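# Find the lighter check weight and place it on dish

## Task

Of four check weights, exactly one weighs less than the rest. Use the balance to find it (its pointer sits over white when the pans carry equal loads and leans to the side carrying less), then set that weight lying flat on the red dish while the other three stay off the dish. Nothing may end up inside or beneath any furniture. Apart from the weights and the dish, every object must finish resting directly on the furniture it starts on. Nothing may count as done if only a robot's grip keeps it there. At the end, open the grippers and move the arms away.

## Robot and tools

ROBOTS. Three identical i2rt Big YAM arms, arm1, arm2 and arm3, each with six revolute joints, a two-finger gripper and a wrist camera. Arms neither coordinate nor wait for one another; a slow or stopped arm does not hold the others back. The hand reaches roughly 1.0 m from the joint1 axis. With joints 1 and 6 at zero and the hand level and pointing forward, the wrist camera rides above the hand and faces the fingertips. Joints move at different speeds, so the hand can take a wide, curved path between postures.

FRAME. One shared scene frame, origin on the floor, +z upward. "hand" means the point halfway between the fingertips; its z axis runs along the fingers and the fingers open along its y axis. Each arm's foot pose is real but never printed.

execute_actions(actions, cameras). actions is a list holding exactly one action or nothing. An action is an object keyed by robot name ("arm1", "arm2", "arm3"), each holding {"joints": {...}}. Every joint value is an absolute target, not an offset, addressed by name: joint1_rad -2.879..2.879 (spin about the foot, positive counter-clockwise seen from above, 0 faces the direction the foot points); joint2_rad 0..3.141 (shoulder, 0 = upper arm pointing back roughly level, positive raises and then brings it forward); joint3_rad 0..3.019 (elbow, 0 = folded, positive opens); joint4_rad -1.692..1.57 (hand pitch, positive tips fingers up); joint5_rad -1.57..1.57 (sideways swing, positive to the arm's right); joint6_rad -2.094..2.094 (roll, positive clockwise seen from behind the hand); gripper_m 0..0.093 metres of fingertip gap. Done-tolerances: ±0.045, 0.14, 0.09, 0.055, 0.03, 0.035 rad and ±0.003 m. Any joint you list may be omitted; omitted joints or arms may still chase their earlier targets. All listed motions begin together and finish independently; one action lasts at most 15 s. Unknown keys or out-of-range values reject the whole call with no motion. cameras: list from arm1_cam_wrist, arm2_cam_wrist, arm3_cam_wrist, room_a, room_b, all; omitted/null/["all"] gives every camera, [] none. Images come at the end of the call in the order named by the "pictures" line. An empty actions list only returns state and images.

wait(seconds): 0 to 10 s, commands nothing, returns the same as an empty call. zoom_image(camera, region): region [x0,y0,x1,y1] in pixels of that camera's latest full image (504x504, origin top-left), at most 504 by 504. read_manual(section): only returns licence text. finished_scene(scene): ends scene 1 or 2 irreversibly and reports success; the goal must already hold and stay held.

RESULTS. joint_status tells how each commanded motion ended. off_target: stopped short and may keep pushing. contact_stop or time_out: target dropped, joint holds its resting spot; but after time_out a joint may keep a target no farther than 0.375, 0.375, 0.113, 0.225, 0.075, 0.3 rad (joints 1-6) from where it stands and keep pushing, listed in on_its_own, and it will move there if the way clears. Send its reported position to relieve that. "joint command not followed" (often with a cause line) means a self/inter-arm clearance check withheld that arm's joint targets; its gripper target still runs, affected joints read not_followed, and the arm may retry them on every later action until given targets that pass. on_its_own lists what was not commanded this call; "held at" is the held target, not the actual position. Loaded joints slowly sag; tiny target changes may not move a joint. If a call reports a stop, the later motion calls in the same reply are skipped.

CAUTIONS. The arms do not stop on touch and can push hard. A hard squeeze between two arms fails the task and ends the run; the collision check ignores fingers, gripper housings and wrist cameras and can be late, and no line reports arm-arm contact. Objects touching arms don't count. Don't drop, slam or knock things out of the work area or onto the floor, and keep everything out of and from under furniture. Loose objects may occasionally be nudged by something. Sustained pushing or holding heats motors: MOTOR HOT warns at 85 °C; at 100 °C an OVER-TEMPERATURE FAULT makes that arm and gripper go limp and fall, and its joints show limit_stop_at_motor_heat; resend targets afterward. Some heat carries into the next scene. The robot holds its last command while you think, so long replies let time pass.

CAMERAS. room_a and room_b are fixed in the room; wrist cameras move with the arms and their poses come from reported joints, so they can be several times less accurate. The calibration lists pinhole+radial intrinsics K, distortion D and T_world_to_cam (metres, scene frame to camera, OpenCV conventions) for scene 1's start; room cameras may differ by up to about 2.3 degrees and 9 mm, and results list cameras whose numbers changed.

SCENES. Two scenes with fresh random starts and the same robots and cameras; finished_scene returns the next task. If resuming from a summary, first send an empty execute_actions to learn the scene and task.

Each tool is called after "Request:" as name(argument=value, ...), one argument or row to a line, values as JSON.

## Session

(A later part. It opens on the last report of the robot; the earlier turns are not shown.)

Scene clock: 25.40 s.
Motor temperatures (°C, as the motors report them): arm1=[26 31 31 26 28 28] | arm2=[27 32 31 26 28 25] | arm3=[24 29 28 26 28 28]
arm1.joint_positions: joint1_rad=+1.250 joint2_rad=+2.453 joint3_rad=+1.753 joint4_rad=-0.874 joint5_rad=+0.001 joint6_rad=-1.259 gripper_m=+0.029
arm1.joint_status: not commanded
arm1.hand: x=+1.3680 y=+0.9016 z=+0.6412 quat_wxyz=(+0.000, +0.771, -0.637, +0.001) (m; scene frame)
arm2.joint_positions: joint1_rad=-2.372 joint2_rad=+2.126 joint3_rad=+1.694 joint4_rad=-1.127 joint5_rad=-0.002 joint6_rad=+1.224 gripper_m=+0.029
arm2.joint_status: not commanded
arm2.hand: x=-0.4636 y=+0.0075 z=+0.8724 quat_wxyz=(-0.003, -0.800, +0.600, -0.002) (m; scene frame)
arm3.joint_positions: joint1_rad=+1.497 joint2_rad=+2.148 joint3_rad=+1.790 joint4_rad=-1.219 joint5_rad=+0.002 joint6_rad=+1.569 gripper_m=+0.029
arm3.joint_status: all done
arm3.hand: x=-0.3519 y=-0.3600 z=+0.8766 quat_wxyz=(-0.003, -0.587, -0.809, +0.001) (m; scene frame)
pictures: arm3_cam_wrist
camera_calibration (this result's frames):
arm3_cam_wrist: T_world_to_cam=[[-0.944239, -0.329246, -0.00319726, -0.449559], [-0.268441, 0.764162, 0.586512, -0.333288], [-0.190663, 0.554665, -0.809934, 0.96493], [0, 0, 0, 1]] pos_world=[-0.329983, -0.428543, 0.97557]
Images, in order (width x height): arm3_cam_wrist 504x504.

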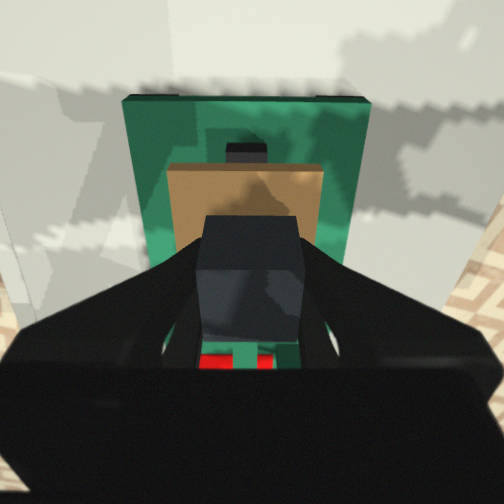

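Request:
execute_actions(
  actions=[
    {"arm2":{"joints":{"gripper_m":0.074}},"arm3":{"joints":{"gripper_m":0.074}}},
  ],
  cameras=["arm2_cam_wrist","arm3_cam_wrist"],
)

Scene clock: 26.57 s.
Motor temperatures (°C, as the motors report them): arm1=[26 31 31 26 28 28] | arm2=[27 32 31 26 28 25] | arm3=[24 29 28 26 28 28]
arm1.joint_positions: joint1_rad=+1.250 joint2_rad=+2.453 joint3_rad=+1.753 joint4_rad=-0.874 joint5_rad=+0.001 joint6_rad=-1.259 gripper_m=+0.029
arm1.joint_status: not commanded
arm1.hand: x=+1.3680 y=+0.9016 z=+0.6412 quat_wxyz=(+0.000, +0.771, -0.637, +0.001) (m; scene frame)
arm2.joint_positions: joint1_rad=-2.372 joint2_rad=+2.113 joint3_rad=+1.694 joint4_rad=-1.127 joint5_rad=-0.002 joint6_rad=+1.224 gripper_m=+0.074
arm2.joint_status: all done
arm2.hand: x=-0.4651 y=+0.0076 z=+0.8800 quat_wxyz=(-0.006, -0.800, +0.600, +0.003) (m; scene frame)
arm3.joint_positions: joint1_rad=+1.497 joint2_rad=+2.150 joint3_rad=+1.790 joint4_rad=-1.224 joint5_rad=+0.003 joint6_rad=+1.569 gripper_m=+0.074
arm3.joint_status: all done
arm3.hand: x=-0.3530 y=-0.3606 z=+0.8752 quat_wxyz=(-0.001, -0.588, -0.809, +0.004) (m; scene frame)
pictures: arm2_cam_wrist, arm3_cam_wrist
camera_calibration (this result's frames):
arm2_cam_wrist: T_world_to_cam=[[0.960974, 0.275831, -0.0211122, 0.465918], [0.232914, -0.765551, 0.599736, -0.410805], [0.149263, -0.581248, -0.799919, 0.901615], [0, 0, 0, 1]] pos_world=[-0.486631, 0.081055, 0.97743]
arm3_cam_wrist: T_world_to_cam=[[-0.944369, -0.32887, 0.00330913, -0.456421], [-0.264729, 0.766078, 0.585699, -0.329607], [-0.195154, 0.55224, -0.810522, 0.961943], [0, 0, 0, 1]] pos_world=[-0.33056, -0.428822, 0.974237]
Images, in order (width x height): arm2_cam_wrist 504x504, arm3_cam_wrist 504x504.

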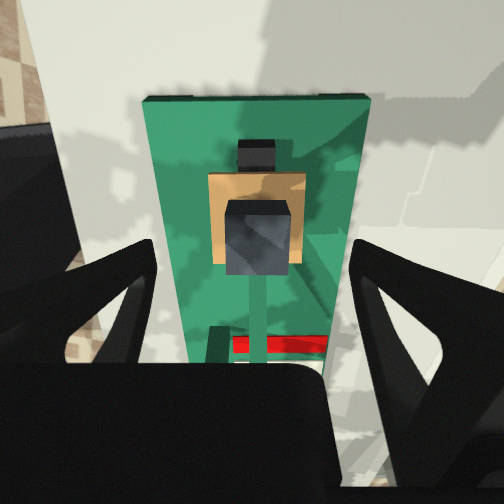

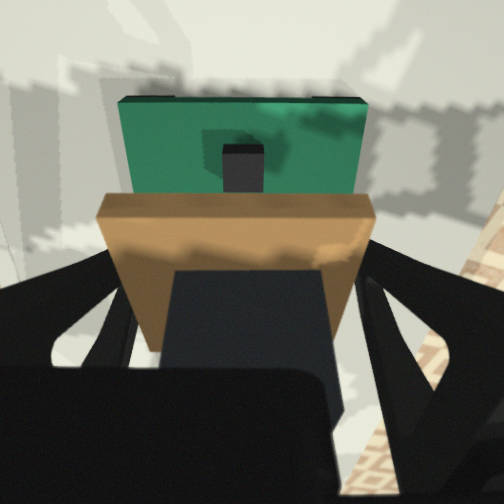

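Request:
execute_actions(
  actions=[],
)

Scene clock: 26.67 s.
Motor temperatures (°C, as the motors report them): arm1=[26 31 31 26 28 28] | arm2=[27 32 31 26 28 25] | arm3=[24 29 28 26 28 28]
arm1.joint_positions: joint1_rad=+1.250 joint2_rad=+2.453 joint3_rad=+1.753 joint4_rad=-0.874 joint5_rad=+0.001 joint6_rad=-1.259 gripper_m=+0.029
arm1.joint_status: not commanded
arm1.hand: x=+1.3680 y=+0.9016 z=+0.6412 quat_wxyz=(+0.000, +0.771, -0.637, +0.001) (m; scene frame)
arm2.joint_positions: joint1_rad=-2.372 joint2_rad=+2.113 joint3_rad=+1.694 joint4_rad=-1.127 joint5_rad=-0.002 joint6_rad=+1.224 gripper_m=+0.074
arm2.joint_status: all done
arm2.hand: x=-0.4651 y=+0.0076 z=+0.8800 quat_wxyz=(-0.006, -0.800, +0.600, +0.003) (m; scene frame)
arm3.joint_positions: joint1_rad=+1.497 joint2_rad=+2.150 joint3_rad=+1.790 joint4_rad=-1.224 joint5_rad=+0.003 joint6_rad=+1.569 gripper_m=+0.074
arm3.joint_status: all done
arm3.hand: x=-0.3530 y=-0.3606 z=+0.8752 quat_wxyz=(-0.001, -0.588, -0.809, +0.004) (m; scene frame)
pictures: arm1_cam_wrist, arm2_cam_wrist, arm3_cam_wrist, room_a, room_b
camera_calibration (this result's frames):
arm1_cam_wrist: T_world_to_cam=[[0.981267, 0.191663, -0.0195137, -1.50561], [0.167087, -0.796247, 0.581441, 0.121203], [0.0959028, -0.573809, -0.813355, 1.03403], [0, 0, 0, 1]] pos_world=[1.35798, 0.978412, 0.741181]
arm2_cam_wrist: T_world_to_cam=[[0.960974, 0.275831, -0.0211122, 0.465918], [0.232914, -0.765551, 0.599736, -0.410805], [0.149263, -0.581248, -0.799919, 0.901615], [0, 0, 0, 1]] pos_world=[-0.486631, 0.081055, 0.97743]
arm3_cam_wrist: T_world_to_cam=[[-0.944369, -0.32887, 0.00330913, -0.456421], [-0.264729, 0.766078, 0.585699, -0.329607], [-0.195154, 0.55224, -0.810522, 0.961943], [0, 0, 0, 1]] pos_world=[-0.33056, -0.428822, 0.974237]
Images, in order (width x height): arm1_cam_wrist 504x504, arm2_cam_wrist 504x504, arm3_cam_wrist 504x504, room_a 504x504, room_b 504x504.

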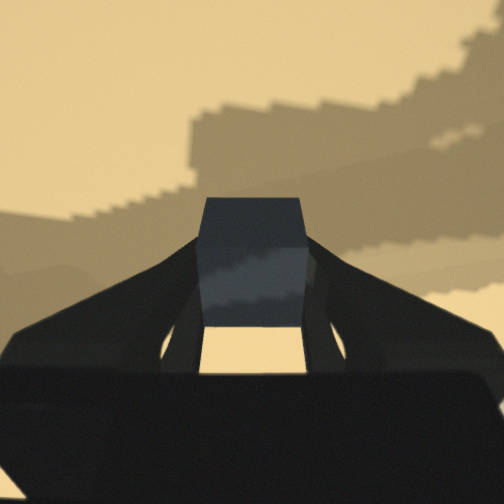

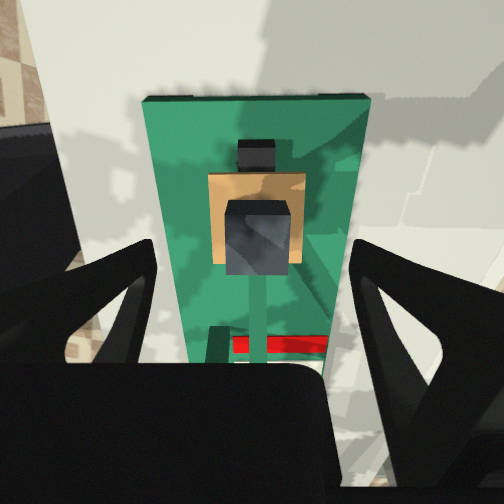

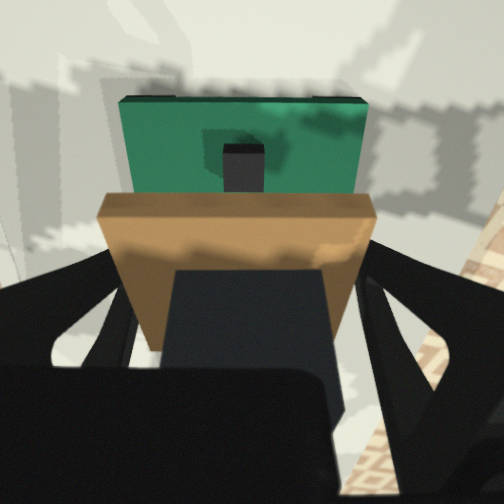

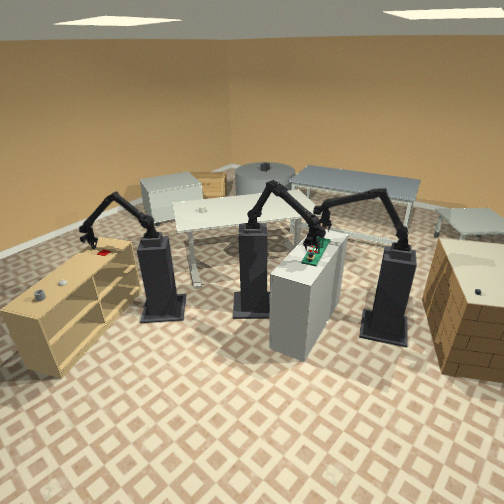

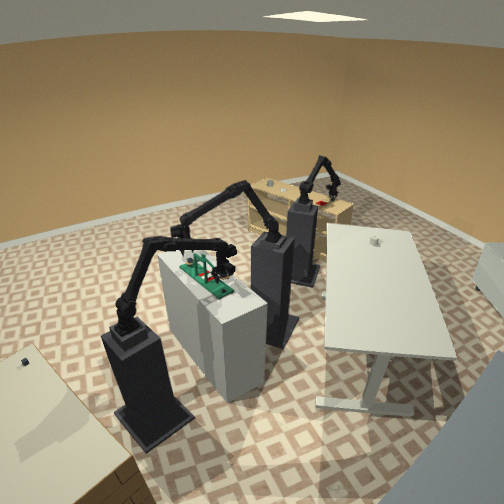

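Request:
execute_actions(
  actions=[
    {"arm1":{"joints":{"gripper_m":0.09}},"arm2":{"joints":{"joint2_rad":1.84,"joint3_rad":1.63,"joint4_rad":-1.105,"joint5_rad":-0.22,"gripper_m":0.09}},"arm3":{"joints":{"joint2_rad":1.92,"gripper_m":0.09}}},
  ],
  cameras=["arm2_cam_wrist","arm3_cam_wrist","room_b"],
)

Scene clock: 30.50 s.
Motor temperatures (°C, as the motors report them): arm1=[26 31 31 26 28 28] | arm2=[27 32 32 26 28 25] | arm3=[24 29 28 26 28 28]
arm1.joint_positions: joint1_rad=+1.250 joint2_rad=+2.453 joint3_rad=+1.753 joint4_rad=-0.874 joint5_rad=+0.001 joint6_rad=-1.259 gripper_m=+0.090
arm1.joint_status: all done
arm1.hand: x=+1.3680 y=+0.9016 z=+0.6412 quat_wxyz=(+0.000, +0.771, -0.637, +0.001) (m; scene frame)
arm2.joint_positions: joint1_rad=-2.372 joint2_rad=+1.843 joint3_rad=+1.613 joint4_rad=-1.112 joint5_rad=-0.218 joint6_rad=+1.224 gripper_m=+0.090
arm2.joint_status: all done
arm2.hand: x=-0.4545 y=-0.0292 z=+1.0165 quat_wxyz=(-0.152, -0.797, +0.583, +0.030) (m; scene frame)
arm3.joint_positions: joint1_rad=+1.497 joint2_rad=+1.887 joint3_rad=+1.790 joint4_rad=-1.224 joint5_rad=+0.003 joint6_rad=+1.570 gripper_m=+0.090
arm3.joint_status: all done
arm3.hand: x=-0.3498 y=-0.3591 z=+1.0395 quat_wxyz=(-0.078, -0.583, -0.802, -0.103) (m; scene frame)
pictures: arm2_cam_wrist, arm3_cam_wrist, room_b
camera_calibration (this result's frames):
arm2_cam_wrist: T_world_to_cam=[[0.921168, 0.267552, -0.282604, 0.716225], [0.389157, -0.628794, 0.673183, -0.52303], [0.00241223, -0.730092, -0.683345, 0.798175], [0, 0, 0, 1]] pos_world=[-0.458148, 0.0622356, 1.09993]
arm3_cam_wrist: T_world_to_cam=[[-0.912321, -0.318835, -0.256933, -0.168085], [-0.409435, 0.719114, 0.561461, -0.46848], [0.00575061, 0.61743, -0.786605, 1.16378], [0, 0, 0, 1]] pos_world=[-0.351852, -0.435257, 1.13529]
Images, in order (width x height): arm2_cam_wrist 504x504, arm3_cam_wrist 504x504, room_b 504x504.

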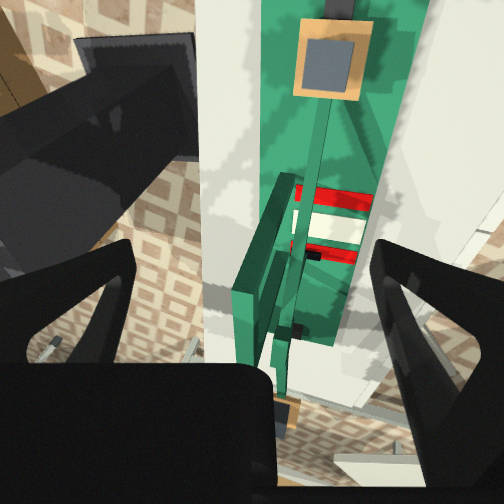

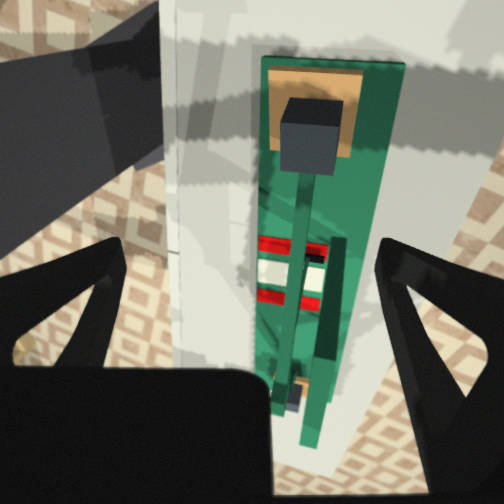

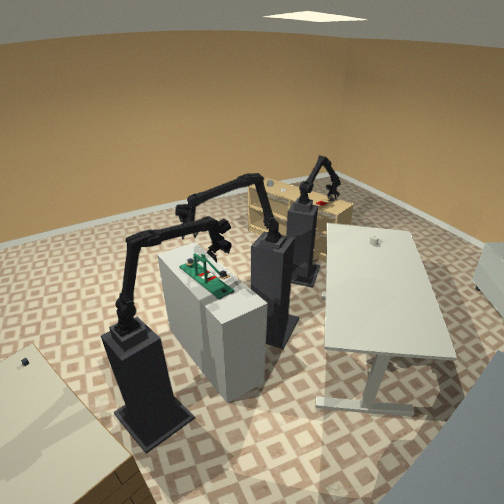

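Request:
execute_actions(
  actions=[],
)

Scene clock: 31.37 s.
Motor temperatures (°C, as the motors report them): arm1=[26 31 31 26 28 28] | arm2=[27 32 32 26 28 25] | arm3=[24 29 28 26 28 28]
arm1.joint_positions: joint1_rad=+1.250 joint2_rad=+2.453 joint3_rad=+1.753 joint4_rad=-0.874 joint5_rad=+0.001 joint6_rad=-1.259 gripper_m=+0.090
arm1.joint_status: all done
arm1.hand: x=+1.3680 y=+0.9016 z=+0.6412 quat_wxyz=(+0.000, +0.771, -0.637, +0.001) (m; scene frame)
arm2.joint_positions: joint1_rad=-2.372 joint2_rad=+1.843 joint3_rad=+1.613 joint4_rad=-1.112 joint5_rad=-0.218 joint6_rad=+1.224 gripper_m=+0.090
arm2.joint_status: all done
arm2.hand: x=-0.4545 y=-0.0292 z=+1.0165 quat_wxyz=(-0.152, -0.797, +0.583, +0.030) (m; scene frame)
arm3.joint_positions: joint1_rad=+1.497 joint2_rad=+1.887 joint3_rad=+1.790 joint4_rad=-1.224 joint5_rad=+0.003 joint6_rad=+1.570 gripper_m=+0.090
arm3.joint_status: all done
arm3.hand: x=-0.3498 y=-0.3591 z=+1.0395 quat_wxyz=(-0.078, -0.583, -0.802, -0.103) (m; scene frame)
pictures: arm1_cam_wrist, arm2_cam_wrist, arm3_cam_wrist, room_a, room_b
camera_calibration (this result's frames):
arm1_cam_wrist: T_world_to_cam=[[0.981267, 0.191663, -0.0195137, -1.50561], [0.167087, -0.796247, 0.581441, 0.121203], [0.0959028, -0.573809, -0.813355, 1.03403], [0, 0, 0, 1]] pos_world=[1.35798, 0.978412, 0.741181]
arm2_cam_wrist: T_world_to_cam=[[0.921168, 0.267552, -0.282604, 0.716225], [0.389157, -0.628794, 0.673183, -0.52303], [0.00241223, -0.730092, -0.683345, 0.798175], [0, 0, 0, 1]] pos_world=[-0.458148, 0.0622356, 1.09993]
arm3_cam_wrist: T_world_to_cam=[[-0.912321, -0.318835, -0.256933, -0.168085], [-0.409435, 0.719114, 0.561461, -0.46848], [0.00575061, 0.61743, -0.786605, 1.16378], [0, 0, 0, 1]] pos_world=[-0.351852, -0.435257, 1.13529]
Images, in order (width x height): arm1_cam_wrist 504x504, arm2_cam_wrist 504x504, arm3_cam_wrist 504x504, room_a 504x504, room_b 504x504.

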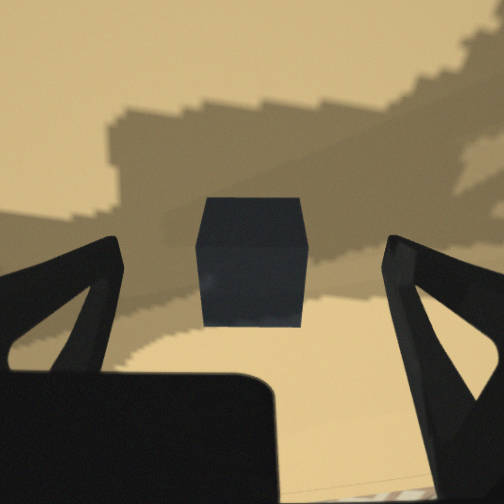

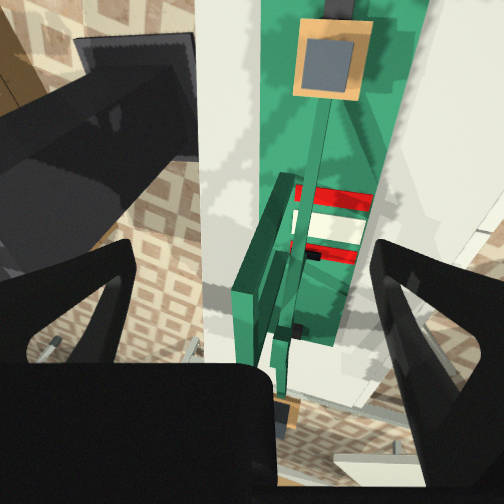

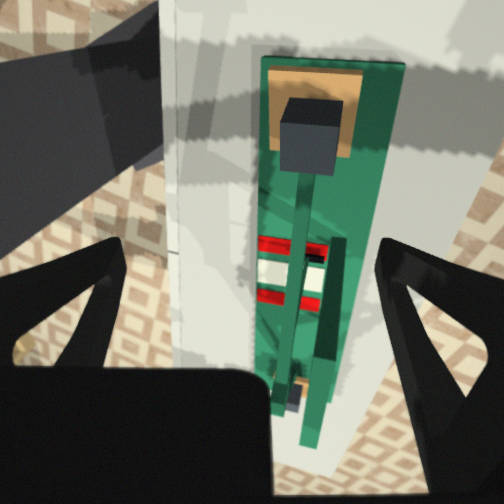

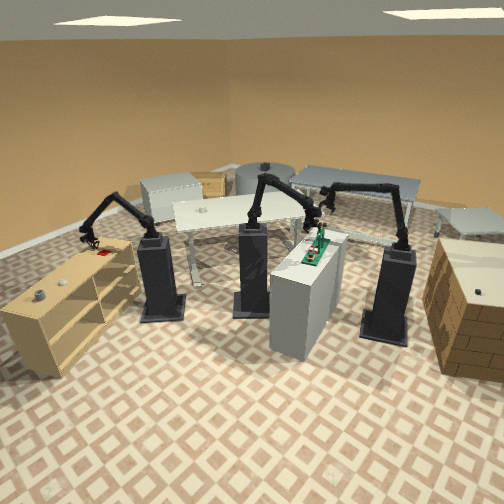

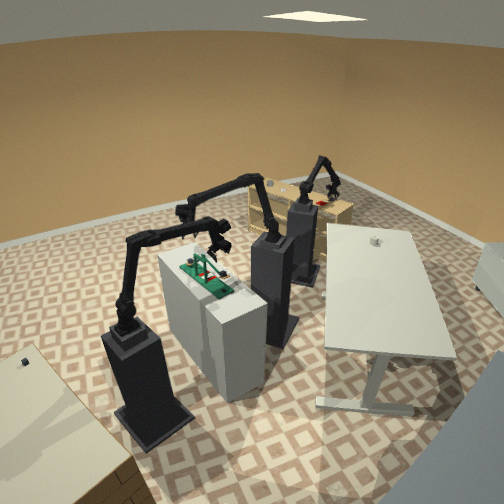

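Request:
execute_actions(
  actions=[
    {"arm1":{"joints":{"joint1_rad":0.65,"joint2_rad":2.0}},"arm2":{"joints":{"joint1_rad":-1.772,"joint6_rad":-1.338}},"arm3":{"joints":{"joint1_rad":0.8,"joint2_rad":1.6}}},
  ],
  cameras=["arm2_cam_wrist","room_b"],
)

Scene clock: 35.03 s.
Motor temperatures (°C, as the motors report them): arm1=[26 31 31 26 28 28] | arm2=[27 32 32 26 28 25] | arm3=[24 29 28 26 28 28]
arm1.joint_positions: joint1_rad=+0.659 joint2_rad=+1.989 joint3_rad=+1.769 joint4_rad=-0.868 joint5_rad=+0.000 joint6_rad=-1.260 gripper_m=+0.090
arm1.joint_status: all done
arm1.hand: x=+1.5193 y=+0.5250 z=+0.9623 quat_wxyz=(-0.188, +0.536, -0.809, +0.150) (m; scene frame)
arm2.joint_positions: joint1_rad=-1.777 joint2_rad=+1.843 joint3_rad=+1.613 joint4_rad=-1.110 joint5_rad=-0.221 joint6_rad=-1.323 gripper_m=+0.090
arm2.joint_status: all done
arm2.hand: x=-0.3497 y=-0.3758 z=+1.0198 quat_wxyz=(-0.063, -0.583, -0.797, +0.147) (m; scene frame)
arm3.joint_positions: joint1_rad=+0.789 joint2_rad=+1.573 joint3_rad=+1.790 joint4_rad=-1.224 joint5_rad=+0.003 joint6_rad=+1.570 gripper_m=+0.090
arm3.joint_status: all done
arm3.hand: x=-0.4168 y=-0.7870 z=+1.2285 quat_wxyz=(-0.235, -0.799, -0.532, -0.157) (m; scene frame)
pictures: arm2_cam_wrist, room_b
camera_calibration (this result's frames):
arm2_cam_wrist: T_world_to_cam=[[-0.949133, -0.275727, 0.152058, -0.588101], [-0.209205, 0.91312, 0.349922, -0.0840567], [-0.23533, 0.300311, -0.924355, 1.09707], [0, 0, 0, 1]] pos_world=[-0.317598, -0.414864, 1.13292]
Images, in order (width x height): arm2_cam_wrist 504x504, room_b 504x504.

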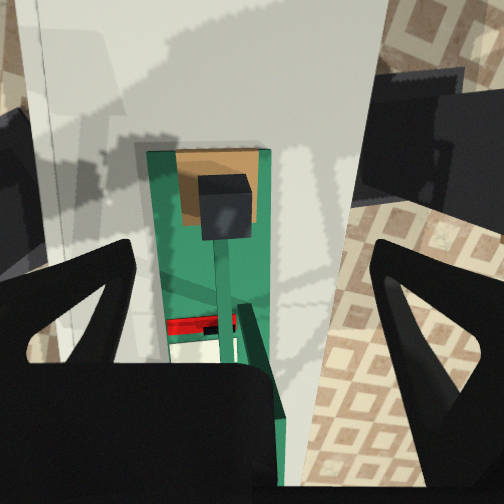

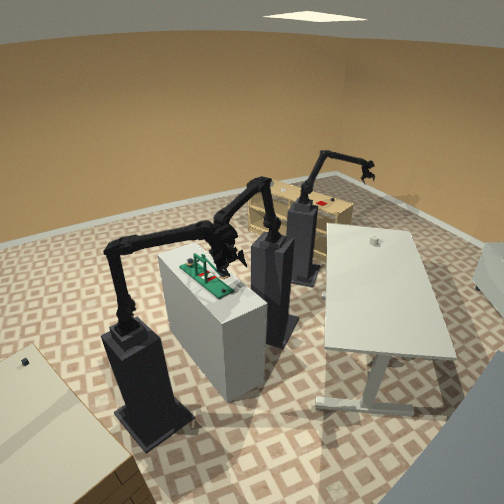

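Request:
zoom_image(
  camera="arm2_cam_wrist",
  region=[160, 135, 286, 261],
)

Region (160, 135, 286, 261) of arm2_cam_wrist's 504x504 image, scaled by 4.000, with more detail than that image has.

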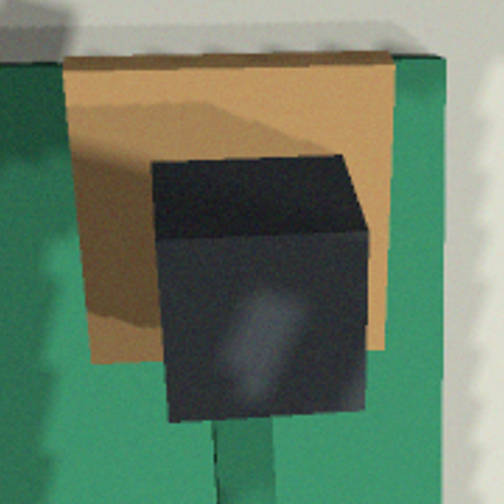

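Request:
execute_actions(
  actions=[
    {"arm2":{"joints":{"joint2_rad":1.988,"joint5_rad":-0.188}}},
  ],
  cameras=["arm2_cam_wrist"],
)

Scene clock: 37.90 s.
Motor temperatures (°C, as the motors report them): arm1=[26 31 32 26 28 28] | arm2=[27 32 32 26 28 25] | arm3=[24 29 29 26 28 28]
arm1.joint_positions: joint1_rad=+0.659 joint2_rad=+1.989 joint3_rad=+1.769 joint4_rad=-0.868 joint5_rad=+0.000 joint6_rad=-1.260 gripper_m=+0.090
arm1.joint_status: not commanded
arm1.hand: x=+1.5193 y=+0.5250 z=+0.9623 quat_wxyz=(-0.188, +0.536, -0.809, +0.150) (m; scene frame)
arm2.joint_positions: joint1_rad=-1.777 joint2_rad=+2.006 joint3_rad=+1.613 joint4_rad=-1.110 joint5_rad=-0.189 joint6_rad=-1.324 gripper_m=+0.090
arm2.joint_status: all done
arm2.hand: x=-0.3480 y=-0.3698 z=+0.9220 quat_wxyz=(-0.080, -0.594, -0.798, +0.067) (m; scene frame)
arm3.joint_positions: joint1_rad=+0.789 joint2_rad=+1.573 joint3_rad=+1.790 joint4_rad=-1.224 joint5_rad=+0.003 joint6_rad=+1.570 gripper_m=+0.090
arm3.joint_status: not commanded
arm3.hand: x=-0.4168 y=-0.7870 z=+1.2285 quat_wxyz=(-0.235, -0.799, -0.532, -0.157) (m; scene frame)
pictures: arm2_cam_wrist
camera_calibration (this result's frames):
arm2_cam_wrist: T_world_to_cam=[[-0.959341, -0.282235, 0.00298326, -0.438545], [-0.255021, 0.871269, 0.419349, -0.150426], [-0.120955, 0.401538, -0.90782, 1.06723], [0, 0, 0, 1]] pos_world=[-0.32999, -0.421244, 1.03324]
Images, in order (width x height): arm2_cam_wrist 504x504.

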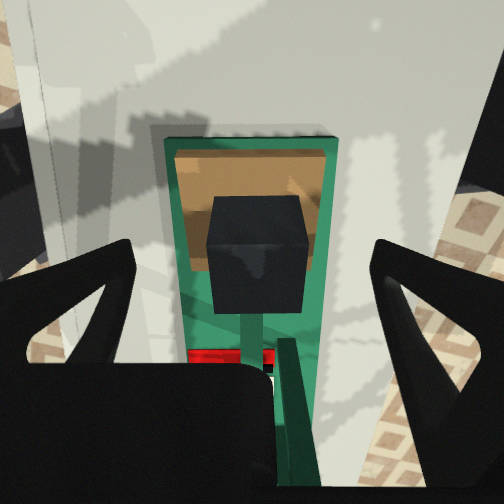

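Request:
execute_actions(
  actions=[
    {"arm2":{"joints":{"gripper_m":0.02}}},
  ],
  cameras=["arm2_cam_wrist"],
)

Scene clock: 38.77 s.
Motor temperatures (°C, as the motors report them): arm1=[26 31 32 26 28 28] | arm2=[27 32 32 26 28 25] | arm3=[24 29 29 26 28 28]
arm1.joint_positions: joint1_rad=+0.659 joint2_rad=+1.989 joint3_rad=+1.769 joint4_rad=-0.868 joint5_rad=+0.000 joint6_rad=-1.260 gripper_m=+0.090
arm1.joint_status: not commanded
arm1.hand: x=+1.5193 y=+0.5250 z=+0.9623 quat_wxyz=(-0.188, +0.536, -0.809, +0.150) (m; scene frame)
arm2.joint_positions: joint1_rad=-1.777 joint2_rad=+2.006 joint3_rad=+1.613 joint4_rad=-1.110 joint5_rad=-0.188 joint6_rad=-1.324 gripper_m=+0.029
arm2.joint_status: gripper_m off_target (ended at +0.029, target +0.020)
arm2.hand: x=-0.3481 y=-0.3697 z=+0.9220 quat_wxyz=(-0.080, -0.594, -0.798, +0.066) (m; scene frame)
arm3.joint_positions: joint1_rad=+0.789 joint2_rad=+1.573 joint3_rad=+1.790 joint4_rad=-1.224 joint5_rad=+0.003 joint6_rad=+1.570 gripper_m=+0.090
arm3.joint_status: not commanded
arm3.hand: x=-0.4168 y=-0.7870 z=+1.2285 quat_wxyz=(-0.235, -0.799, -0.532, -0.157) (m; scene frame)
pictures: arm2_cam_wrist
camera_calibration (this result's frames):
arm2_cam_wrist: T_world_to_cam=[[-0.959247, -0.282551, 0.00324691, -0.438905], [-0.255111, 0.870918, 0.420023, -0.151311], [-0.121506, 0.402078, -0.907508, 1.06687], [0, 0, 0, 1]] pos_world=[-0.329988, -0.421199, 1.03317]
Images, in order (width x height): arm2_cam_wrist 504x504.

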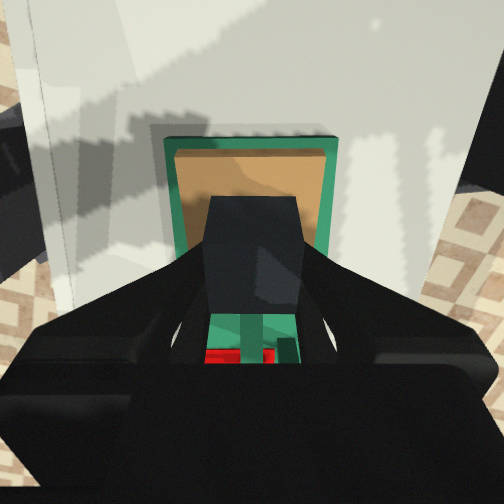

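Request:
execute_actions(
  actions=[
    {"arm1":{"joints":{"joint1_rad":-0.2,"joint3_rad":1.51,"joint4_rad":-0.92,"joint6_rad":-1.34}},"arm2":{"joints":{"joint1_rad":-0.5,"joint3_rad":1.80,"joint4_rad":-0.943,"joint5_rad":0.0}},"arm3":{"joints":{"joint1_rad":0.2}}},
  ],
  cameras=["arm2_cam_wrist","room_b"],
)

Scene clock: 42.13 s.
Motor temperatures (°C, as the motors report them): arm1=[26 31 32 26 28 28] | arm2=[27 32 33 26 28 25] | arm3=[24 29 29 26 28 28]
arm1.joint_positions: joint1_rad=-0.207 joint2_rad=+2.004 joint3_rad=+1.504 joint4_rad=-0.913 joint5_rad=+0.002 joint6_rad=-1.331 gripper_m=+0.090
arm1.joint_status: all done
arm1.hand: x=+1.1533 y=+0.0863 z=+0.8332 quat_wxyz=(-0.033, +0.186, -0.979, +0.073) (m; scene frame)
arm2.joint_positions: joint1_rad=-0.500 joint2_rad=+2.006 joint3_rad=+1.768 joint4_rad=-0.942 joint5_rad=-0.002 joint6_rad=-1.325 gripper_m=+0.029
arm2.joint_status: all done
arm2.hand: x=+0.3294 y=-0.7191 z=+1.0024 quat_wxyz=(-0.053, -0.004, -0.980, +0.191) (m; scene frame)
arm3.joint_positions: joint1_rad=+0.189 joint2_rad=+1.578 joint3_rad=+1.790 joint4_rad=-1.224 joint5_rad=+0.001 joint6_rad=+1.570 gripper_m=+0.090
arm3.joint_status: all done
arm3.hand: x=-0.6412 y=-1.0575 z=+1.2233 quat_wxyz=(-0.266, -0.921, -0.272, -0.082) (m; scene frame)
pictures: arm2_cam_wrist, room_b
camera_calibration (this result's frames):
arm2_cam_wrist: T_world_to_cam=[[-0.0331593, -0.929848, 0.366446, -1.02262], [-0.857774, 0.214654, 0.467062, -0.028497], [-0.512956, -0.29884, -0.804718, 0.884524], [0, 0, 0, 1]] pos_world=[0.395368, -0.680429, 1.09984]
Images, in order (width x height): arm2_cam_wrist 504x504, room_b 504x504.

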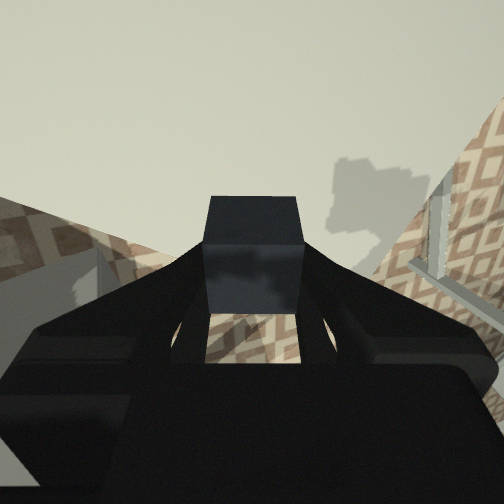

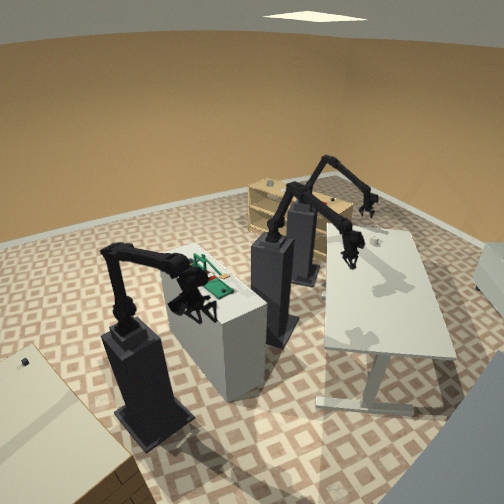

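Request:
execute_actions(
  actions=[
    {"arm1":{"joints":{"joint2_rad":2.115}},"arm2":{"joints":{"joint1_rad":0.875,"joint2_rad":2.33}}},
  ],
  cameras=["arm1_cam_wrist","arm2_cam_wrist","room_b"],
)

Scene clock: 45.27 s.
Motor temperatures (°C, as the motors report them): arm1=[26 31 32 26 28 28] | arm2=[27 32 33 26 28 25] | arm3=[24 29 29 26 28 28]
arm1.joint_positions: joint1_rad=-0.207 joint2_rad=+2.121 joint3_rad=+1.497 joint4_rad=-0.914 joint5_rad=+0.002 joint6_rad=-1.331 gripper_m=+0.090
arm1.joint_status: all done
arm1.hand: x=+1.1416 y=+0.1032 z=+0.7622 quat_wxyz=(-0.007, +0.187, -0.982, +0.016) (m; scene frame)
arm2.joint_positions: joint1_rad=+0.873 joint2_rad=+2.342 joint3_rad=+1.779 joint4_rad=-0.939 joint5_rad=-0.001 joint6_rad=-1.325 gripper_m=+0.029
arm2.joint_status: all done
arm2.hand: x=+0.8392 y=-0.0058 z=+0.7822 quat_wxyz=(-0.031, +0.630, -0.775, +0.026) (m; scene frame)
arm3.joint_positions: joint1_rad=+0.189 joint2_rad=+1.578 joint3_rad=+1.790 joint4_rad=-1.224 joint5_rad=+0.001 joint6_rad=+1.570 gripper_m=+0.090
arm3.joint_status: not commanded
arm3.hand: x=-0.6412 y=-1.0575 z=+1.2233 quat_wxyz=(-0.266, -0.921, -0.272, -0.082) (m; scene frame)
pictures: arm1_cam_wrist, arm2_cam_wrist, room_b
camera_calibration (this result's frames):
arm1_cam_wrist: T_world_to_cam=[[0.370245, -0.928845, 0.0129031, -0.339553], [-0.763969, -0.296564, 0.573063, 0.470652], [-0.52846, -0.222031, -0.81941, 1.37719], [0, 0, 0, 1]] pos_world=[1.21307, 0.129965, 0.863149]
arm2_cam_wrist: T_world_to_cam=[[0.975329, -0.208635, 0.0721433, -0.873631], [-0.210872, -0.783811, 0.584101, -0.281655], [-0.0653171, -0.584904, -0.808469, 0.80756], [0, 0, 0, 1]] pos_world=[0.845432, 0.0693104, 0.880429]
Images, in order (width x height): arm1_cam_wrist 504x504, arm2_cam_wrist 504x504, room_b 504x504.

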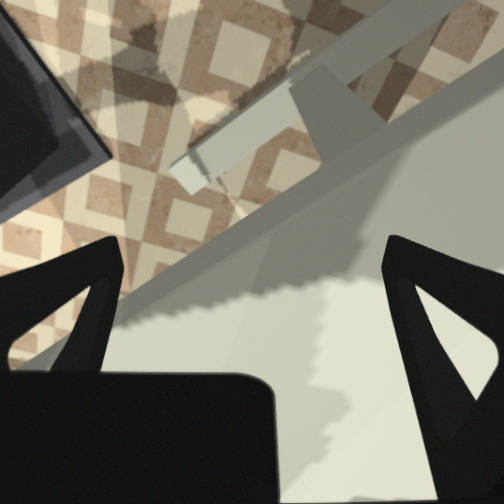

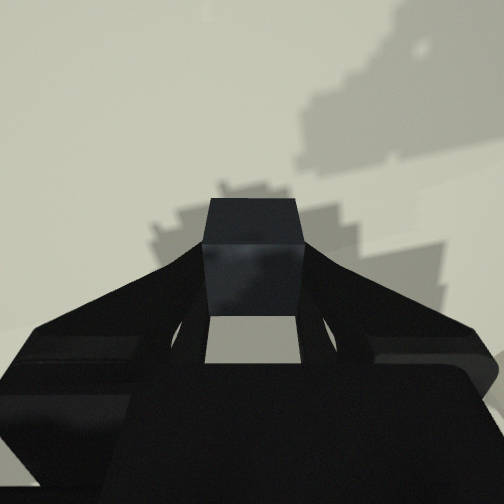

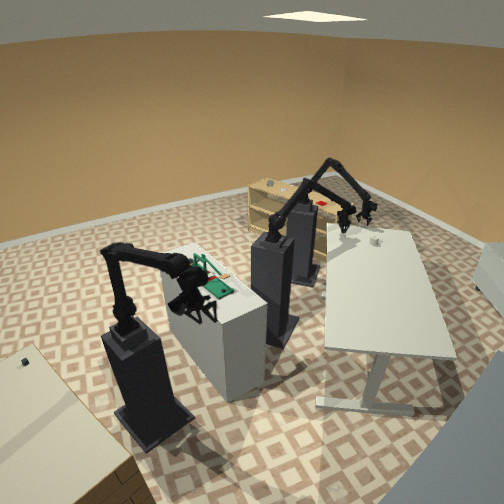

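Request:
zoom_image(
  camera="arm1_cam_wrist",
  region=[100, 40, 504, 360],
)

Request:
execute_actions(
  actions=[
    {"arm1":{"joints":{"joint1_rad":-0.3}},"arm2":{"joints":{"joint2_rad":2.402}}},
  ],
  cameras=["arm1_cam_wrist","arm2_cam_wrist","room_a"],
)

Region (100, 40, 504, 360) of arm1_cam_wrist's 504x504 image, scaled by 1.248, with more detail than that image has; it fills the top 399 rows of this view, and the rest is white.

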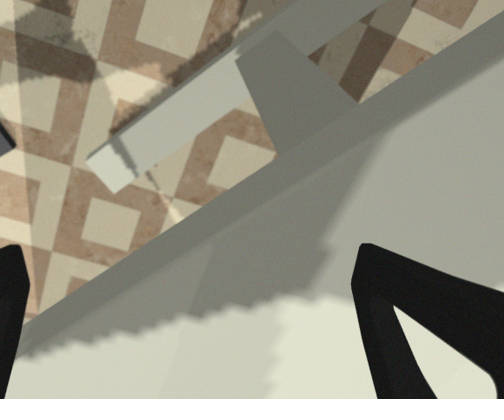

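Scene clock: 46.73 s.
Motor temperatures (°C, as the motors report them): arm1=[26 31 32 26 28 28] | arm2=[27 32 33 26 28 25] | arm3=[24 29 29 26 28 28]
arm1.joint_positions: joint1_rad=-0.309 joint2_rad=+2.121 joint3_rad=+1.497 joint4_rad=-0.914 joint5_rad=+0.000 joint6_rad=-1.332 gripper_m=+0.090
arm1.joint_status: all done
arm1.hand: x=+1.0902 y=+0.0708 z=+0.7621 quat_wxyz=(-0.007, +0.137, -0.990, +0.016) (m; scene frame)
arm2.joint_positions: joint1_rad=+0.873 joint2_rad=+2.405 joint3_rad=+1.779 joint4_rad=-0.939 joint5_rad=-0.001 joint6_rad=-1.325 gripper_m=+0.029
arm2.joint_status: all done
arm2.hand: x=+0.8239 y=-0.0067 z=+0.7411 quat_wxyz=(-0.005, +0.631, -0.776, +0.007) (m; scene frame)
arm3.joint_positions: joint1_rad=+0.189 joint2_rad=+1.578 joint3_rad=+1.790 joint4_rad=-1.224 joint5_rad=+0.001 joint6_rad=+1.570 gripper_m=+0.090
arm3.joint_status: not commanded
arm3.hand: x=-0.6412 y=-1.0575 z=+1.2233 quat_wxyz=(-0.266, -0.921, -0.272, -0.082) (m; scene frame)
pictures: arm1_cam_wrist, arm2_cam_wrist, room_a
camera_calibration (this result's frames):
arm1_cam_wrist: T_world_to_cam=[[0.273559, -0.961778, 0.0121552, -0.242367], [-0.791182, -0.217814, 0.571478, 0.447165], [-0.546988, -0.16595, -0.820527, 1.35977], [0, 0, 0, 1]] pos_world=[1.16387, 0.0899502, 0.863133]
arm2_cam_wrist: T_world_to_cam=[[0.977883, -0.20891, 0.0101178, -0.812116], [-0.173302, -0.782225, 0.598407, -0.303125], [-0.117099, -0.586925, -0.801129, 0.810104], [0, 0, 0, 1]] pos_world=[0.836484, 0.0686992, 0.838606]
Images, in order (width x height): arm1_cam_wrist 504x504, arm2_cam_wrist 504x504, room_a 504x504.

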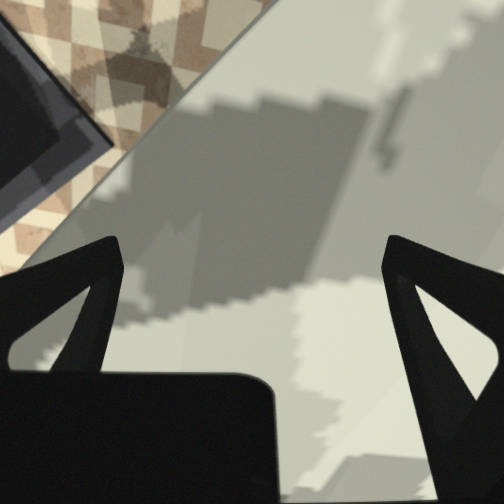

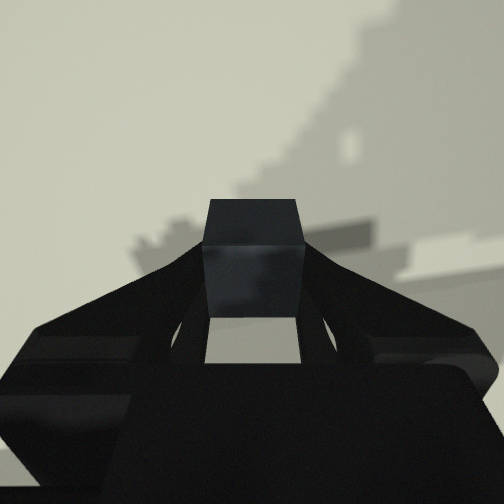

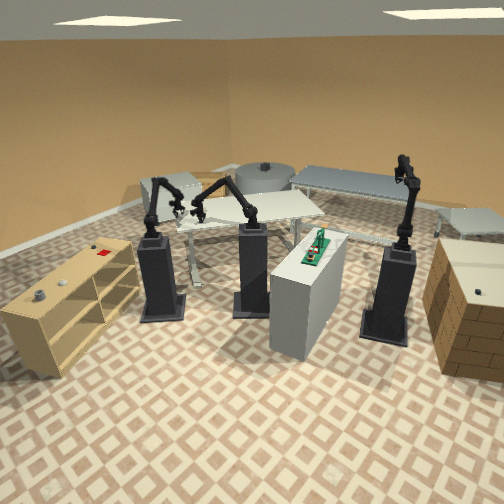

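Request:
zoom_image(
  camera="arm1_cam_wrist",
  region=[40, 0, 292, 252],
)

Region (40, 0, 292, 252) of arm1_cam_wrist's 504x504 image, scaled by 2.000, with more detail than that image has.

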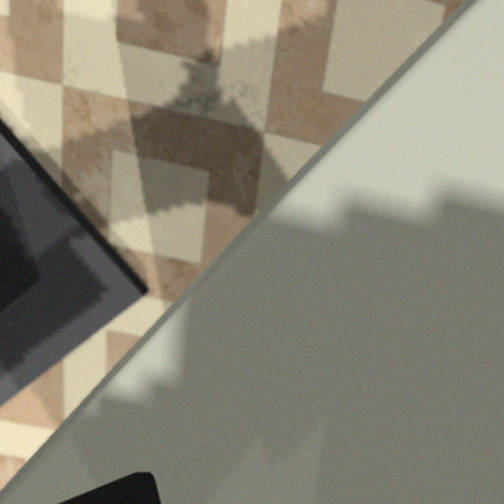

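Request:
execute_actions(
  actions=[
    {"arm2":{"joints":{"gripper_m":0.075}}},
  ],
  cameras=["arm2_cam_wrist"],
)

Scene clock: 49.00 s.
Motor temperatures (°C, as the motors report them): arm1=[26 32 32 26 28 28] | arm2=[27 32 33 26 28 25] | arm3=[24 29 29 26 28 28]
arm1.joint_positions: joint1_rad=-0.309 joint2_rad=+2.121 joint3_rad=+1.497 joint4_rad=-0.914 joint5_rad=+0.000 joint6_rad=-1.332 gripper_m=+0.090
arm1.joint_status: not commanded
arm1.hand: x=+1.0902 y=+0.0708 z=+0.7621 quat_wxyz=(-0.007, +0.137, -0.990, +0.016) (m; scene frame)
arm2.joint_positions: joint1_rad=+0.873 joint2_rad=+2.405 joint3_rad=+1.779 joint4_rad=-0.939 joint5_rad=-0.001 joint6_rad=-1.325 gripper_m=+0.075
arm2.joint_status: all done
arm2.hand: x=+0.8238 y=-0.0067 z=+0.7409 quat_wxyz=(-0.005, +0.631, -0.776, +0.007) (m; scene frame)
arm3.joint_positions: joint1_rad=+0.189 joint2_rad=+1.578 joint3_rad=+1.790 joint4_rad=-1.224 joint5_rad=+0.001 joint6_rad=+1.570 gripper_m=+0.090
arm3.joint_status: not commanded
arm3.hand: x=-0.6412 y=-1.0575 z=+1.2233 quat_wxyz=(-0.266, -0.921, -0.272, -0.082) (m; scene frame)
pictures: arm2_cam_wrist
camera_calibration (this result's frames):
arm2_cam_wrist: T_world_to_cam=[[0.977886, -0.208912, 0.00974821, -0.811747], [-0.173076, -0.782215, 0.598485, -0.303244], [-0.117405, -0.586937, -0.801075, 0.810106], [0, 0, 0, 1]] pos_world=[0.836423, 0.0686953, 0.838356]
Images, in order (width x height): arm2_cam_wrist 504x504.

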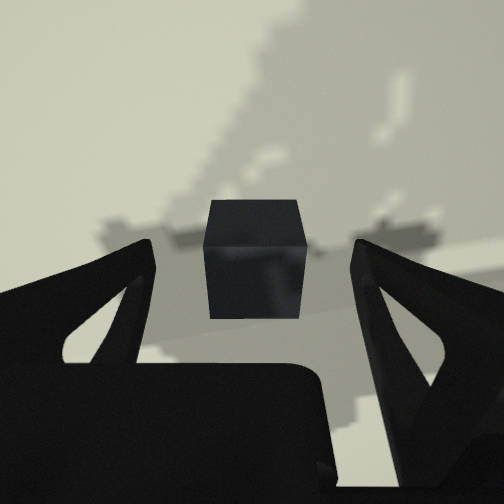

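Request:
execute_actions(
  actions=[
    {"arm1":{"joints":{"joint1_rad":-0.769,"joint2_rad":2.14}},"arm2":{"joints":{"joint1_rad":0.3,"joint2_rad":2.12,"joint6_rad":-1.8}}},
  ],
  cameras=["arm1_cam_wrist","room_b"],
)

Scene clock: 51.63 s.
Motor temperatures (°C, as the motors report them): arm1=[26 32 32 26 28 28] | arm2=[27 32 33 26 28 25] | arm3=[24 29 29 26 28 28]
arm1.joint_positions: joint1_rad=-0.762 joint2_rad=+2.121 joint3_rad=+1.497 joint4_rad=-0.914 joint5_rad=+0.001 joint6_rad=-1.332 gripper_m=+0.090
arm1.joint_status: all done
arm1.hand: x=+0.8335 y=-0.0047 z=+0.7613 quat_wxyz=(-0.004, -0.089, -0.996, +0.016) (m; scene frame)
arm2.joint_positions: joint1_rad=+0.302 joint2_rad=+2.128 joint3_rad=+1.793 joint4_rad=-0.940 joint5_rad=+0.000 joint6_rad=-1.786 gripper_m=+0.075
arm2.joint_status: all done
arm2.hand: x=+0.7776 y=-0.3924 z=+0.9334 quat_wxyz=(-0.062, +0.580, -0.800, +0.141) (m; scene frame)
arm3.joint_positions: joint1_rad=+0.189 joint2_rad=+1.578 joint3_rad=+1.790 joint4_rad=-1.224 joint5_rad=+0.001 joint6_rad=+1.570 gripper_m=+0.090
arm3.joint_status: not commanded
arm3.hand: x=-0.6412 y=-1.0575 z=+1.2233 quat_wxyz=(-0.266, -0.921, -0.272, -0.082) (m; scene frame)
pictures: arm1_cam_wrist, room_b
joint command not followed: on one or more control steps a check withheld the commanded joint targets of the arm1 arm, and it was not sent them on those steps.
cause: the commanded joint targets would bring a part of the robot too close to another arm (this arm's wrist (the part past joint 4) and the other arm's wrist (the part past joint 4)); next, command targets that bring no part of the robot closer to that arm.
camera_calibration (this result's frames):
arm1_cam_wrist: T_world_to_cam=[[-0.174426, -0.98461, 0.0109336, 0.129517], [-0.806518, 0.149229, 0.572066, 0.242129], [-0.564893, 0.090965, -0.820135, 1.22199], [0, 0, 0, 1]] pos_world=[0.908169, -0.0197678, 0.86227]
Images, in order (width x height): arm1_cam_wrist 504x504, room_b 504x504.

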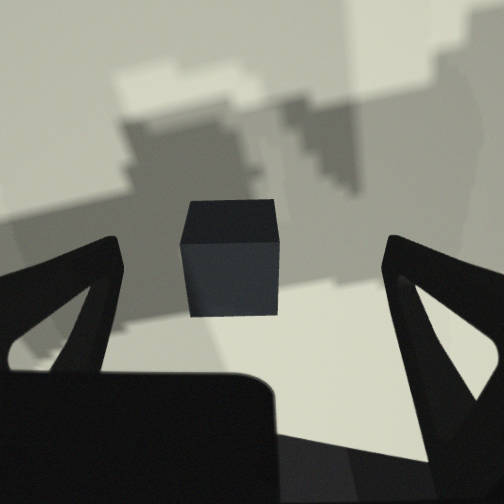

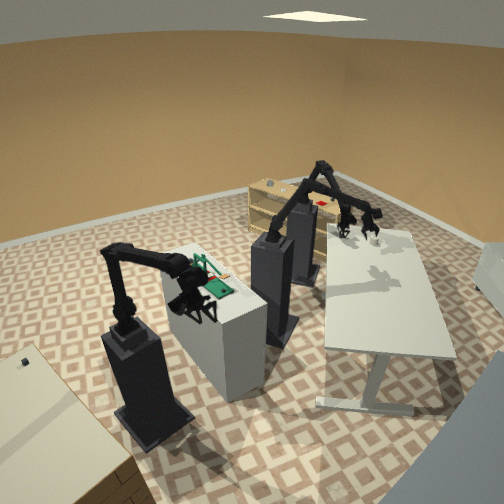

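Request:
execute_actions(
  actions=[
    {"arm1":{"joints":{"gripper_m":0.02}}},
  ],
  cameras=["arm1_cam_wrist"],
)

Scene clock: 52.83 s.
Motor temperatures (°C, as the motors report them): arm1=[26 32 32 26 28 28] | arm2=[27 32 33 26 28 25] | arm3=[24 29 30 26 28 28]
arm1.joint_positions: joint1_rad=-0.762 joint2_rad=+2.121 joint3_rad=+1.497 joint4_rad=-0.914 joint5_rad=+0.000 joint6_rad=-1.332 gripper_m=+0.029
arm1.joint_status: gripper_m off_target (ended at +0.029, target +0.020)
arm1.hand: x=+0.8336 y=-0.0046 z=+0.7613 quat_wxyz=(-0.004, -0.089, -0.996, +0.016) (m; scene frame)
arm2.joint_positions: joint1_rad=+0.302 joint2_rad=+2.128 joint3_rad=+1.793 joint4_rad=-0.940 joint5_rad=+0.000 joint6_rad=-1.786 gripper_m=+0.075
arm2.joint_status: not commanded
arm2.hand: x=+0.7776 y=-0.3924 z=+0.9334 quat_wxyz=(-0.062, +0.580, -0.800, +0.141) (m; scene frame)
arm3.joint_positions: joint1_rad=+0.189 joint2_rad=+1.578 joint3_rad=+1.790 joint4_rad=-1.224 joint5_rad=+0.001 joint6_rad=+1.570 gripper_m=+0.090
arm3.joint_status: not commanded
arm3.hand: x=-0.6412 y=-1.0575 z=+1.2233 quat_wxyz=(-0.266, -0.921, -0.272, -0.082) (m; scene frame)
pictures: arm1_cam_wrist
camera_calibration (this result's frames):
arm1_cam_wrist: T_world_to_cam=[[-0.174032, -0.984685, 0.0103886, 0.129725], [-0.806993, 0.148657, 0.571544, 0.243008], [-0.564335, 0.0910835, -0.820506, 1.22187], [0, 0, 0, 1]] pos_world=[0.908227, -0.0196788, 0.862315]
Images, in order (width x height): arm1_cam_wrist 504x504.

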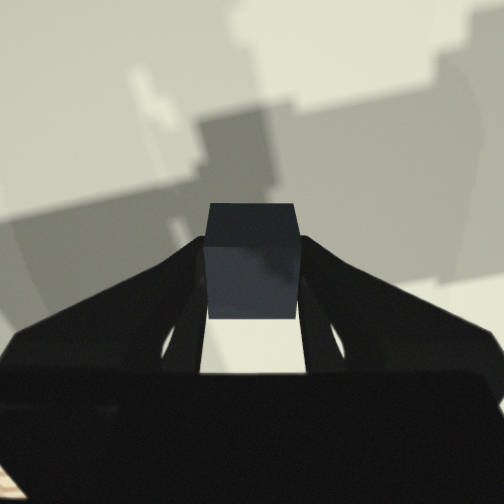

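Request:
execute_actions(
  actions=[
    {"arm1":{"joints":{"joint1_rad":0.3,"joint2_rad":2.05}},"arm2":{"joints":{"joint2_rad":1.8}}},
  ],
  cameras=["arm1_cam_wrist"],
)

Scene clock: 55.20 s.
Motor temperatures (°C, as the motors report them): arm1=[26 32 32 26 28 28] | arm2=[27 32 33 26 28 25] | arm3=[24 29 30 26 28 28]
arm1.joint_positions: joint1_rad=+0.309 joint2_rad=+2.099 joint3_rad=+1.497 joint4_rad=-0.914 joint5_rad=-0.002 joint6_rad=-1.332 gripper_m=+0.029
arm1.joint_status: all done
arm1.hand: x=+1.3406 y=+0.3351 z=+0.7752 quat_wxyz=(-0.019, +0.432, -0.902, +0.021) (m; scene frame)
arm2.joint_positions: joint1_rad=+0.302 joint2_rad=+1.813 joint3_rad=+1.782 joint4_rad=-0.941 joint5_rad=+0.000 joint6_rad=-1.786 gripper_m=+0.075
arm2.joint_status: all done
arm2.hand: x=+0.7638 y=-0.3845 z=+1.1447 quat_wxyz=(-0.121, +0.560, -0.772, +0.276) (m; scene frame)
arm3.joint_positions: joint1_rad=+0.189 joint2_rad=+1.578 joint3_rad=+1.790 joint4_rad=-1.224 joint5_rad=+0.001 joint6_rad=+1.570 gripper_m=+0.090
arm3.joint_status: not commanded
arm3.hand: x=-0.6412 y=-1.0575 z=+1.2233 quat_wxyz=(-0.266, -0.921, -0.272, -0.082) (m; scene frame)
pictures: arm1_cam_wrist
camera_calibration (this result's frames):
arm1_cam_wrist: T_world_to_cam=[[0.780504, -0.62425, 0.0335413, -0.866096], [-0.529659, -0.63183, 0.565908, 0.487807], [-0.332076, -0.459459, -0.823786, 1.3641], [0, 0, 0, 1]] pos_world=[1.38735, 0.394302, 0.876726]
Images, in order (width x height): arm1_cam_wrist 504x504.

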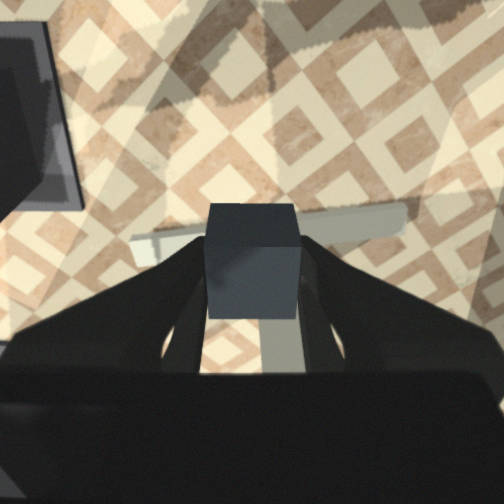

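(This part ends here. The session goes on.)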